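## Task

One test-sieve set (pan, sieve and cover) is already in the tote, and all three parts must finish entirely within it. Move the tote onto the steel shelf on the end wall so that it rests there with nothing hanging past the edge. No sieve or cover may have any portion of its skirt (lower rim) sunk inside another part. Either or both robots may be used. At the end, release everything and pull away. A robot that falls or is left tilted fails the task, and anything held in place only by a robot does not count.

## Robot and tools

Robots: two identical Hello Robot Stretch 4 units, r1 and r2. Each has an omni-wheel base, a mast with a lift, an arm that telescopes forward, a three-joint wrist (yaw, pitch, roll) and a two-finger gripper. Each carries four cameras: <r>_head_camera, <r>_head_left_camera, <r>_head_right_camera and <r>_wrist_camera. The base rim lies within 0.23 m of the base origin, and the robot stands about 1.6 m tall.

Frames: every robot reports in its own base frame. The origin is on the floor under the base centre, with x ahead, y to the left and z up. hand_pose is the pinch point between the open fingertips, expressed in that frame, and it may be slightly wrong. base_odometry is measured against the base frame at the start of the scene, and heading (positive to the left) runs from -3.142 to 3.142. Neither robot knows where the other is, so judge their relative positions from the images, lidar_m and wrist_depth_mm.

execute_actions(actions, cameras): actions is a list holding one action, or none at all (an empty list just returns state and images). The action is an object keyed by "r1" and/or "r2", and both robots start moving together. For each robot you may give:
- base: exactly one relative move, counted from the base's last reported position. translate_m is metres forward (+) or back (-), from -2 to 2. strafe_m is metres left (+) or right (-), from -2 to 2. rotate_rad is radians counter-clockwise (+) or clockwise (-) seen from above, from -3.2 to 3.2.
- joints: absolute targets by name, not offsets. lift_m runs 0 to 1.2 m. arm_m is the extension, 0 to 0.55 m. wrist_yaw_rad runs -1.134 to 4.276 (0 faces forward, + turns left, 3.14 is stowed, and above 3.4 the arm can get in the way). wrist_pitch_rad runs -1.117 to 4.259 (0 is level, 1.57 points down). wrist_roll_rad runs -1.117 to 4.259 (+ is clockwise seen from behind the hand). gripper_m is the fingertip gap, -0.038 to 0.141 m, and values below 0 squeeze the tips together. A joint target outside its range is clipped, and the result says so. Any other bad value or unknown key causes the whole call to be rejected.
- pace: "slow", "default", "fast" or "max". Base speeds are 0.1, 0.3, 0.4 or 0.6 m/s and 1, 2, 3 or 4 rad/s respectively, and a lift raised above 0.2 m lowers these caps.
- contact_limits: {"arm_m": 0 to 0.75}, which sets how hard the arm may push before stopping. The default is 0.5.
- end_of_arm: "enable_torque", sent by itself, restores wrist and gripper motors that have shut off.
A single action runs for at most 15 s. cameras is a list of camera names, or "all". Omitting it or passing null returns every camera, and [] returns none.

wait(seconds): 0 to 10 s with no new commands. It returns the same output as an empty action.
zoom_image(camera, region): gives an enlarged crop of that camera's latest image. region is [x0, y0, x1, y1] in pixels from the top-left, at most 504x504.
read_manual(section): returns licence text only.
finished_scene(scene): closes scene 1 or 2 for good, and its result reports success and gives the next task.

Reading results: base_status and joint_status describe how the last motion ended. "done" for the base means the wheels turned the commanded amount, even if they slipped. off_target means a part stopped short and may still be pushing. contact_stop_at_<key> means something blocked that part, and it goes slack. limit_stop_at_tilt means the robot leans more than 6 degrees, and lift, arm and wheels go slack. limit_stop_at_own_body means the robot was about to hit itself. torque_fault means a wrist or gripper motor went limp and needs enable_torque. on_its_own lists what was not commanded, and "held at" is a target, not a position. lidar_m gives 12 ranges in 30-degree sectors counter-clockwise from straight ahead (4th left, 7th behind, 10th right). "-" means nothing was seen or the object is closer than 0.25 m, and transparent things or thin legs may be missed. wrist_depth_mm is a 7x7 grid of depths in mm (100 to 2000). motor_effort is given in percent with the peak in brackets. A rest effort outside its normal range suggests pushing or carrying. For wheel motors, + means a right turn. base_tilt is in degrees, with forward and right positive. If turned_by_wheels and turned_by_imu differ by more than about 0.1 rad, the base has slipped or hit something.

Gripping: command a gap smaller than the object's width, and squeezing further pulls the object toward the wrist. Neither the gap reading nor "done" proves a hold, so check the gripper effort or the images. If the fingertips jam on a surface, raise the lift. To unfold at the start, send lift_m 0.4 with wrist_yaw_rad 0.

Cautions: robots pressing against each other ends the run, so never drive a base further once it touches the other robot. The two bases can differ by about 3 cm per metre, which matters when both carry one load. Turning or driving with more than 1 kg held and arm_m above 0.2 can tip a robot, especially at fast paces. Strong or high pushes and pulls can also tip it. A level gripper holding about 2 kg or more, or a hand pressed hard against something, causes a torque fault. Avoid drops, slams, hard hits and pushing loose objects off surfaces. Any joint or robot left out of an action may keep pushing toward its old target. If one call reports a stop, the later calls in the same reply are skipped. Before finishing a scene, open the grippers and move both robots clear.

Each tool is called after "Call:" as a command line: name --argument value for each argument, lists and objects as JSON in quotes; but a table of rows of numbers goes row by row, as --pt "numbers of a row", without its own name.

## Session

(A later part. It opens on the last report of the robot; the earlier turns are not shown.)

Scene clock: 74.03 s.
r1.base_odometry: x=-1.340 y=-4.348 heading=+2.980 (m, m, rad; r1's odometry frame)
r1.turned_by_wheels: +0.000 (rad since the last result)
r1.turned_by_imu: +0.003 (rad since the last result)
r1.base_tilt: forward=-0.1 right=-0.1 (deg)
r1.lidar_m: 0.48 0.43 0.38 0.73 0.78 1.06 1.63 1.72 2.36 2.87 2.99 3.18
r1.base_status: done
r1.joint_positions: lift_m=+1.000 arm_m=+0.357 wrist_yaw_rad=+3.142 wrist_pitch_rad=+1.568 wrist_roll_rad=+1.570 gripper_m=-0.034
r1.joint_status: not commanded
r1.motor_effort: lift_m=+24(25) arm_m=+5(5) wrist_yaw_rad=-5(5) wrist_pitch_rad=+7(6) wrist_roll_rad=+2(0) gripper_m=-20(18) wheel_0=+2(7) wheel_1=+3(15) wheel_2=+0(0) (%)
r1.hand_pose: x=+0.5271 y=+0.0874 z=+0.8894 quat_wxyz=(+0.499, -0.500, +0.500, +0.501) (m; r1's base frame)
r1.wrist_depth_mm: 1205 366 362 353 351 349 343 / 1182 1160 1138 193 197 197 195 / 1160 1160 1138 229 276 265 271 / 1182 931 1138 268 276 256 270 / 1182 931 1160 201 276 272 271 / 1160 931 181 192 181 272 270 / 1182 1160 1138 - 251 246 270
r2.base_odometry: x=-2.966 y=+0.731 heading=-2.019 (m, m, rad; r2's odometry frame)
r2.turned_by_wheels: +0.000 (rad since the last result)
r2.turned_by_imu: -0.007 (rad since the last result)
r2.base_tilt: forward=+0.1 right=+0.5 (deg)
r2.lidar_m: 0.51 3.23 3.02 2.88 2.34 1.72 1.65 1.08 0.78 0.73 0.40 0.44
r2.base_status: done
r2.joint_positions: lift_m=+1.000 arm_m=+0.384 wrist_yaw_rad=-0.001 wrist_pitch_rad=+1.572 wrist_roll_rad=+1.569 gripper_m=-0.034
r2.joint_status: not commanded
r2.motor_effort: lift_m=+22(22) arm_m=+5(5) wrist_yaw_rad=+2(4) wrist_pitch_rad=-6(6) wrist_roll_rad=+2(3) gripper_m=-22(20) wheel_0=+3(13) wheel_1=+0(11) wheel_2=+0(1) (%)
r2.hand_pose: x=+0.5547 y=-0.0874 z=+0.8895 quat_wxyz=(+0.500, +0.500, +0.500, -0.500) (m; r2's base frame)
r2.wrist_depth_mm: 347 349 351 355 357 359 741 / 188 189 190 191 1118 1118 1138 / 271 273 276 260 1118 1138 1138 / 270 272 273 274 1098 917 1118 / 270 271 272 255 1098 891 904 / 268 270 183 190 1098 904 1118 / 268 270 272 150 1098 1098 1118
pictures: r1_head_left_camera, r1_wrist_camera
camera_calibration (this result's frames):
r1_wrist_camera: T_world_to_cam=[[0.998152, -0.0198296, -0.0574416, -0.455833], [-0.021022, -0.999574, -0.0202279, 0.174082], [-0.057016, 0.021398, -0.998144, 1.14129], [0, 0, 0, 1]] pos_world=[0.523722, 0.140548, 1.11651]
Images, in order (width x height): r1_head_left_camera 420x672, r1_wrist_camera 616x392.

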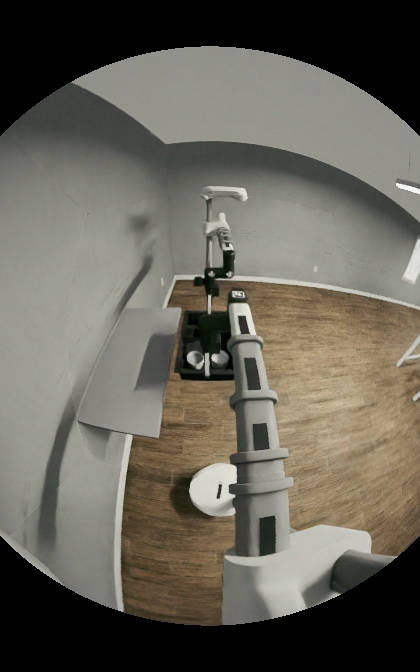

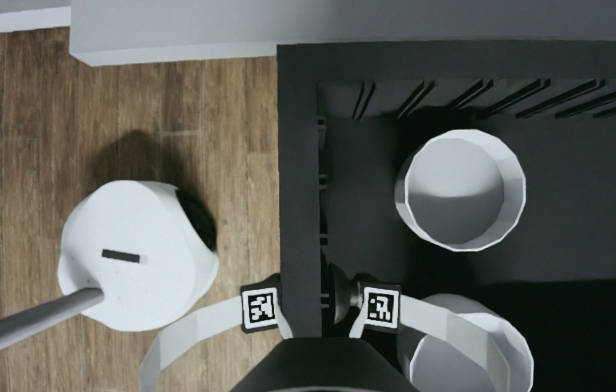

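Call:
execute_actions --actions '[{"r1":{"base":{"strafe_m":0.41},"joints":{"arm_m":0.348,"lift_m":0.965}},"r2":{"base":{"strafe_m":-0.41},"joints":{"lift_m":0.965}}}]' --cameras '[]'

Call:
execute_actions --actions '[{"r1":{"joints":{"lift_m":0.931},"pace":"slow"},"r2":{"joints":{"lift_m":0.931},"pace":"slow"}}]' --cameras '[]'

Call:
execute_actions --actions '[{"r1":{"joints":{"gripper_m":0.06,"arm_m":0.341}},"r2":{"joints":{"gripper_m":0.075,"arm_m":0.377}}}]' --cameras '[]'

Call:
execute_actions --actions '[{"r1":{"joints":{"lift_m":1.05}},"r2":{"joints":{"lift_m":1.05}}}]' --cameras '[]'

Call:
execute_actions --actions '[{"r1":{"base":{"translate_m":-0.3},"joints":{"arm_m":0.1}},"r2":{"base":{"translate_m":-0.3},"joints":{"arm_m":0.1}}}]' --cameras '["r2_head_camera"]'

Call:
zoom_image --camera "r2_head_camera" --region '[180, 245, 300, 345]'

Scene clock: 83.80 s.
r1.base_odometry: x=-1.406 y=-4.752 heading=+2.980 (m, m, rad; r1's odometry frame)
r1.turned_by_wheels: +0.000 (rad since the last result)
r1.turned_by_imu: +0.000 (rad since the last result)
r1.base_tilt: forward=+0.0 right=-0.1 (deg)
r1.lidar_m: 0.25 0.27 0.31 0.31 0.35 0.51 1.34 1.70 2.37 3.28 3.42 0.26
r1.base_status: done
r1.joint_positions: lift_m=+0.965 arm_m=+0.349 wrist_yaw_rad=+3.140 wrist_pitch_rad=+1.571 wrist_roll_rad=+1.570 gripper_m=-0.034
r1.joint_status: all done
r1.motor_effort: lift_m=+21(20) arm_m=-7(7) wrist_yaw_rad=+0(4) wrist_pitch_rad=-3(8) wrist_roll_rad=+1(0) gripper_m=-18(18) wheel_0=-1(15) wheel_1=+4(11) wheel_2=+0(1) (%)
r1.hand_pose: x=+0.5203 y=+0.0874 z=+0.8547 quat_wxyz=(+0.500, -0.500, +0.500, +0.500) (m; r1's base frame)
r1.wrist_depth_mm: 332 327 327 322 319 315 314 / 330 329 325 193 199 200 198 / 574 327 324 281 277 257 272 / 732 325 324 278 278 255 272 / 741 327 322 227 274 274 271 / 329 324 185 193 182 255 271 / 329 324 322 - 251 234 271
r2.base_odometry: x=-3.335 y=+0.908 heading=-2.019 (m, m, rad; r2's odometry frame)
r2.turned_by_wheels: +0.000 (rad since the last result)
r2.turned_by_imu: -0.004 (rad since the last result)
r2.base_tilt: forward=+0.1 right=+0.5 (deg)
r2.lidar_m: 0.27 0.28 3.44 3.31 2.33 1.70 1.35 0.47 0.34 0.33 0.35 0.25
r2.base_status: done
r2.joint_positions: lift_m=+0.965 arm_m=+0.384 wrist_yaw_rad=+0.000 wrist_pitch_rad=+1.569 wrist_roll_rad=+1.569 gripper_m=-0.034
r2.joint_status: all done
r2.motor_effort: lift_m=+17(21) arm_m=+5(5) wrist_yaw_rad=+0(3) wrist_pitch_rad=+3(6) wrist_roll_rad=+2(2) gripper_m=-22(20) wheel_0=+1(11) wheel_1=-1(10) wheel_2=+0(3) (%)
r2.hand_pose: x=+0.5556 y=-0.0874 z=+0.8548 quat_wxyz=(+0.501, +0.500, +0.500, -0.499) (m; r2's base frame)
r2.wrist_depth_mm: 314 315 317 319 322 324 325 / 188 190 190 191 319 322 324 / 272 272 274 260 319 320 324 / 271 272 274 220 317 320 322 / 271 272 273 190 317 319 320 / 270 271 182 189 315 317 319 / 268 271 272 153 315 317 319
pictures: none
No camera images: the call's "cameras" was empty. Leave "cameras" out to get every camera's image.

Scene clock: 84.90 s.
r1.base_odometry: x=-1.406 y=-4.752 heading=+2.980 (m, m, rad; r1's odometry frame)
r1.turned_by_wheels: +0.000 (rad since the last result)
r1.turned_by_imu: +0.000 (rad since the last result)
r1.base_tilt: forward=+0.0 right=-0.1 (deg)
r1.lidar_m: 0.25 0.25 0.33 0.30 0.35 0.47 1.38 1.66 2.39 3.27 3.40 0.25
r1.base_status: not commanded
r1.joint_positions: lift_m=+0.931 arm_m=+0.349 wrist_yaw_rad=+3.140 wrist_pitch_rad=+1.571 wrist_roll_rad=+1.570 gripper_m=-0.034
r1.joint_status: all done
r1.motor_effort: lift_m=+19(20) arm_m=-7(7) wrist_yaw_rad=+0(0) wrist_pitch_rad=-3(3) wrist_roll_rad=-1(1) gripper_m=-18(19) wheel_0=-1(1) wheel_1=+4(4) wheel_2=+0(0) (%)
r1.hand_pose: x=+0.5203 y=+0.0874 z=+0.8208 quat_wxyz=(+0.500, -0.500, +0.500, +0.500) (m; r1's base frame)
r1.wrist_depth_mm: 296 291 290 287 285 282 277 / 297 294 290 193 198 199 198 / 296 293 290 278 277 257 272 / 294 293 287 276 274 256 272 / 294 294 289 227 277 273 271 / 294 290 185 193 182 256 271 / 293 290 286 - 253 236 272
r2.base_odometry: x=-3.335 y=+0.908 heading=-2.019 (m, m, rad; r2's odometry frame)
r2.turned_by_wheels: +0.000 (rad since the last result)
r2.turned_by_imu: +0.000 (rad since the last result)
r2.base_tilt: forward=+0.2 right=+0.5 (deg)
r2.lidar_m: 0.25 0.29 3.43 3.32 2.33 1.71 1.38 0.50 0.36 0.32 0.36 0.27
r2.base_status: not commanded
r2.joint_positions: lift_m=+0.931 arm_m=+0.384 wrist_yaw_rad=+0.000 wrist_pitch_rad=+1.569 wrist_roll_rad=+1.569 gripper_m=-0.034
r2.joint_status: all done
r2.motor_effort: lift_m=+16(16) arm_m=+5(5) wrist_yaw_rad=+0(0) wrist_pitch_rad=+3(2) wrist_roll_rad=+2(2) gripper_m=-22(23) wheel_0=+1(1) wheel_1=-1(1) wheel_2=+0(0) (%)
r2.hand_pose: x=+0.5556 y=-0.0874 z=+0.8209 quat_wxyz=(+0.501, +0.500, +0.500, -0.499) (m; r2's base frame)
r2.wrist_depth_mm: 281 282 283 286 287 289 291 / 189 190 190 191 285 289 289 / 271 273 274 262 285 287 289 / 272 273 274 274 285 287 287 / 271 271 273 190 283 285 286 / 270 271 182 190 282 283 285 / 270 270 271 153 281 283 283
pictures: none
No camera images: the call's "cameras" was empty. Leave "cameras" out to get every camera's image.

Scene clock: 86.67 s.
r1.base_odometry: x=-1.406 y=-4.752 heading=+2.980 (m, m, rad; r1's odometry frame)
r1.turned_by_wheels: +0.000 (rad since the last result)
r1.turned_by_imu: +0.000 (rad since the last result)
r1.base_tilt: forward=+0.0 right=-0.2 (deg)
r1.lidar_m: 0.25 0.25 0.33 0.30 0.34 0.49 1.43 1.70 2.36 3.27 3.42 0.26
r1.base_status: not commanded
r1.joint_positions: lift_m=+0.931 arm_m=+0.342 wrist_yaw_rad=+3.140 wrist_pitch_rad=+1.571 wrist_roll_rad=+1.570 gripper_m=+0.060
r1.joint_status: all done
r1.motor_effort: lift_m=+20(20) arm_m=-7(12) wrist_yaw_rad=+2(7) wrist_pitch_rad=+0(19) wrist_roll_rad=-1(0) gripper_m=-3(18) wheel_0=-1(1) wheel_1=+4(4) wheel_2=+0(0) (%)
r1.hand_pose: x=+0.5132 y=+0.0874 z=+0.8208 quat_wxyz=(+0.500, -0.500, +0.500, +0.500) (m; r1's base frame)
r1.wrist_depth_mm: 297 294 291 287 286 283 281 / 296 294 290 198 198 199 196 / 296 293 290 199 282 263 276 / 294 293 290 283 282 260 276 / 296 293 287 282 282 277 277 / 294 293 198 197 195 256 277 / 294 291 287 - 263 250 274
r2.base_odometry: x=-3.335 y=+0.908 heading=-2.019 (m, m, rad; r2's odometry frame)
r2.turned_by_wheels: +0.000 (rad since the last result)
r2.turned_by_imu: +0.000 (rad since the last result)
r2.base_tilt: forward=+0.1 right=+0.5 (deg)
r2.lidar_m: 0.25 0.28 3.44 3.33 2.36 1.71 1.39 0.50 0.35 0.34 0.35 0.28
r2.base_status: not commanded
r2.joint_positions: lift_m=+0.931 arm_m=+0.378 wrist_yaw_rad=+0.000 wrist_pitch_rad=+1.569 wrist_roll_rad=+1.569 gripper_m=+0.075
r2.joint_status: all done
r2.motor_effort: lift_m=+16(16) arm_m=-5(6) wrist_yaw_rad=-2(7) wrist_pitch_rad=+0(22) wrist_roll_rad=+1(2) gripper_m=-2(21) wheel_0=+1(1) wheel_1=-1(1) wheel_2=+0(0) (%)
r2.hand_pose: x=+0.5493 y=-0.0874 z=+0.8209 quat_wxyz=(+0.501, +0.500, +0.500, -0.499) (m; r2's base frame)
r2.wrist_depth_mm: 281 282 285 286 287 290 291 / 193 195 196 197 287 289 290 / 276 278 279 256 286 289 290 / 276 277 278 281 285 286 287 / 276 276 278 257 285 285 286 / 273 276 201 194 218 285 285 / 272 273 276 142 282 283 285
pictures: none
No camera images: the call's "cameras" was empty. Leave "cameras" out to get every camera's image.

Scene clock: 88.20 s.
r1.base_odometry: x=-1.406 y=-4.752 heading=+2.980 (m, m, rad; r1's odometry frame)
r1.turned_by_wheels: +0.000 (rad since the last result)
r1.turned_by_imu: +0.000 (rad since the last result)
r1.base_tilt: forward=+0.0 right=-0.2 (deg)
r1.lidar_m: 0.25 0.25 0.34 0.32 0.36 0.49 1.39 1.72 2.38 3.26 3.43 0.26
r1.base_status: not commanded
r1.joint_positions: lift_m=+1.050 arm_m=+0.342 wrist_yaw_rad=+3.140 wrist_pitch_rad=+1.570 wrist_roll_rad=+1.570 gripper_m=+0.060
r1.joint_status: all done
r1.motor_effort: lift_m=+23(23) arm_m=-7(7) wrist_yaw_rad=+1(2) wrist_pitch_rad=+0(0) wrist_roll_rad=+0(0) gripper_m=-3(3) wheel_0=-1(1) wheel_1=+4(4) wheel_2=+0(0) (%)
r1.hand_pose: x=+0.5132 y=+0.0874 z=+0.9395 quat_wxyz=(+0.500, -0.500, +0.500, +0.500) (m; r1's base frame)
r1.wrist_depth_mm: 418 415 402 404 404 399 397 / 603 413 413 410 402 404 397 / 1118 418 410 404 384 387 397 / 1229 415 410 402 384 394 394 / 1205 413 413 402 399 397 392 / 1205 410 198 343 194 394 397 / 1229 410 410 - 362 332 355
r2.base_odometry: x=-3.335 y=+0.908 heading=-2.019 (m, m, rad; r2's odometry frame)
r2.turned_by_wheels: +0.000 (rad since the last result)
r2.turned_by_imu: +0.000 (rad since the last result)
r2.base_tilt: forward=+0.1 right=+0.5 (deg)
r2.lidar_m: 0.26 0.26 3.42 3.30 2.35 1.72 1.39 0.48 0.35 0.32 0.34 0.28
r2.base_status: not commanded
r2.joint_positions: lift_m=+1.050 arm_m=+0.378 wrist_yaw_rad=+0.000 wrist_pitch_rad=+1.570 wrist_roll_rad=+1.569 gripper_m=+0.075
r2.joint_status: all done
r2.motor_effort: lift_m=+21(23) arm_m=-5(5) wrist_yaw_rad=-1(2) wrist_pitch_rad=+0(2) wrist_roll_rad=+1(1) gripper_m=-3(1) wheel_0=+1(1) wheel_1=-1(1) wheel_2=+0(0) (%)
r2.hand_pose: x=+0.5492 y=-0.0874 z=+0.9395 quat_wxyz=(+0.501, +0.500, +0.500, -0.499) (m; r2's base frame)
r2.wrist_depth_mm: 397 392 397 397 397 389 413 / 399 399 402 402 407 407 569 / 330 334 347 397 404 407 1060 / 375 394 397 399 404 404 1182 / 392 394 394 397 402 402 960 / 366 392 201 394 218 404 1160 / 368 347 370 142 399 402 1138
pictures: none
No camera images: the call's "cameras" was empty. Leave "cameras" out to get every camera's image.

Scene clock: 90.67 s.
r1.base_odometry: x=-1.110 y=-4.801 heading=+2.980 (m, m, rad; r1's odometry frame)
r1.turned_by_wheels: +0.000 (rad since the last result)
r1.turned_by_imu: +0.000 (rad since the last result)
r1.base_tilt: forward=+0.0 right=-0.2 (deg)
r1.lidar_m: 0.54 0.47 0.33 0.32 0.34 0.51 1.31 1.37 1.94 3.36 3.39 3.53
r1.base_status: done
r1.joint_positions: lift_m=+1.050 arm_m=+0.101 wrist_yaw_rad=+3.140 wrist_pitch_rad=+1.570 wrist_roll_rad=+1.570 gripper_m=+0.060
r1.joint_status: all done
r1.motor_effort: lift_m=+23(23) arm_m=-7(7) wrist_yaw_rad=+0(2) wrist_pitch_rad=+1(1) wrist_roll_rad=+0(1) gripper_m=-3(2) wheel_0=-3(6) wheel_1=-3(9) wheel_2=+1(13) (%)
r1.hand_pose: x=+0.2720 y=+0.0874 z=+0.9395 quat_wxyz=(+0.500, -0.500, +0.500, +0.500) (m; r1's base frame)
r1.wrist_depth_mm: 424 433 430 436 439 449 415 / 603 615 640 654 661 661 480 / 1160 1138 1182 1182 1160 1160 683 / 1229 1182 976 1205 1160 1182 788 / 1205 1205 976 1138 1160 1182 798 / 1205 1205 198 1182 195 1160 778 / 866 591 1205 - 1160 1160 778
r2.base_odometry: x=-3.205 y=+1.179 heading=-2.019 (m, m, rad; r2's odometry frame)
r2.turned_by_wheels: +0.000 (rad since the last result)
r2.turned_by_imu: +0.001 (rad since the last result)
r2.base_tilt: forward=+0.1 right=+0.5 (deg)
r2.lidar_m: 0.55 3.56 3.43 3.36 1.91 1.41 1.34 0.49 0.35 0.32 0.33 0.49
r2.base_status: done
r2.joint_positions: lift_m=+1.050 arm_m=+0.101 wrist_yaw_rad=+0.000 wrist_pitch_rad=+1.570 wrist_roll_rad=+1.570 gripper_m=+0.075
r2.joint_status: all done
r2.motor_effort: lift_m=+21(21) arm_m=-5(6) wrist_yaw_rad=+1(1) wrist_pitch_rad=-1(1) wrist_roll_rad=+0(1) gripper_m=-4(2) wheel_0=-3(7) wheel_1=-3(6) wheel_2=+2(7) (%)
r2.hand_pose: x=+0.2719 y=-0.0874 z=+0.9395 quat_wxyz=(+0.500, +0.500, +0.500, -0.500) (m; r2's base frame)
r2.wrist_depth_mm: 399 410 421 421 418 404 410 / 418 591 609 609 603 580 564 / 424 1060 1060 1060 1060 1078 1060 / 424 1138 1138 1160 960 1160 1182 / 424 1118 1138 1160 946 946 469 / 418 1138 202 1138 218 1160 1160 / 418 1118 1138 142 1160 1160 1160
pictures: r2_head_camera
Images, in order (width x height): r2_head_camera 420x560.

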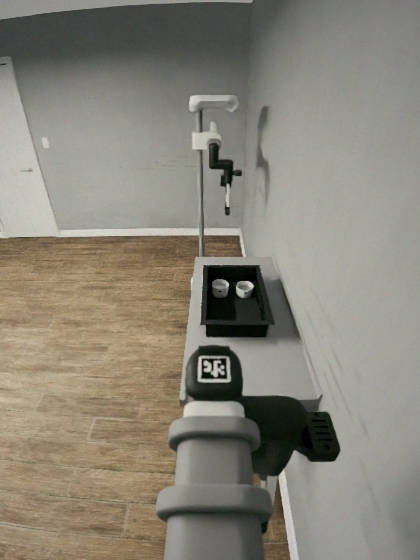

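Region (180, 245, 300, 345) of r2_head_camera's 420x560 image, scaled by 4.200, with more detail than that image has.

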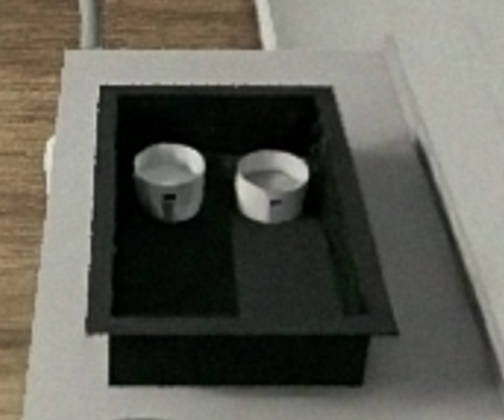

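Call:
finished_scene --scene 2

The scene is finished: the task was done.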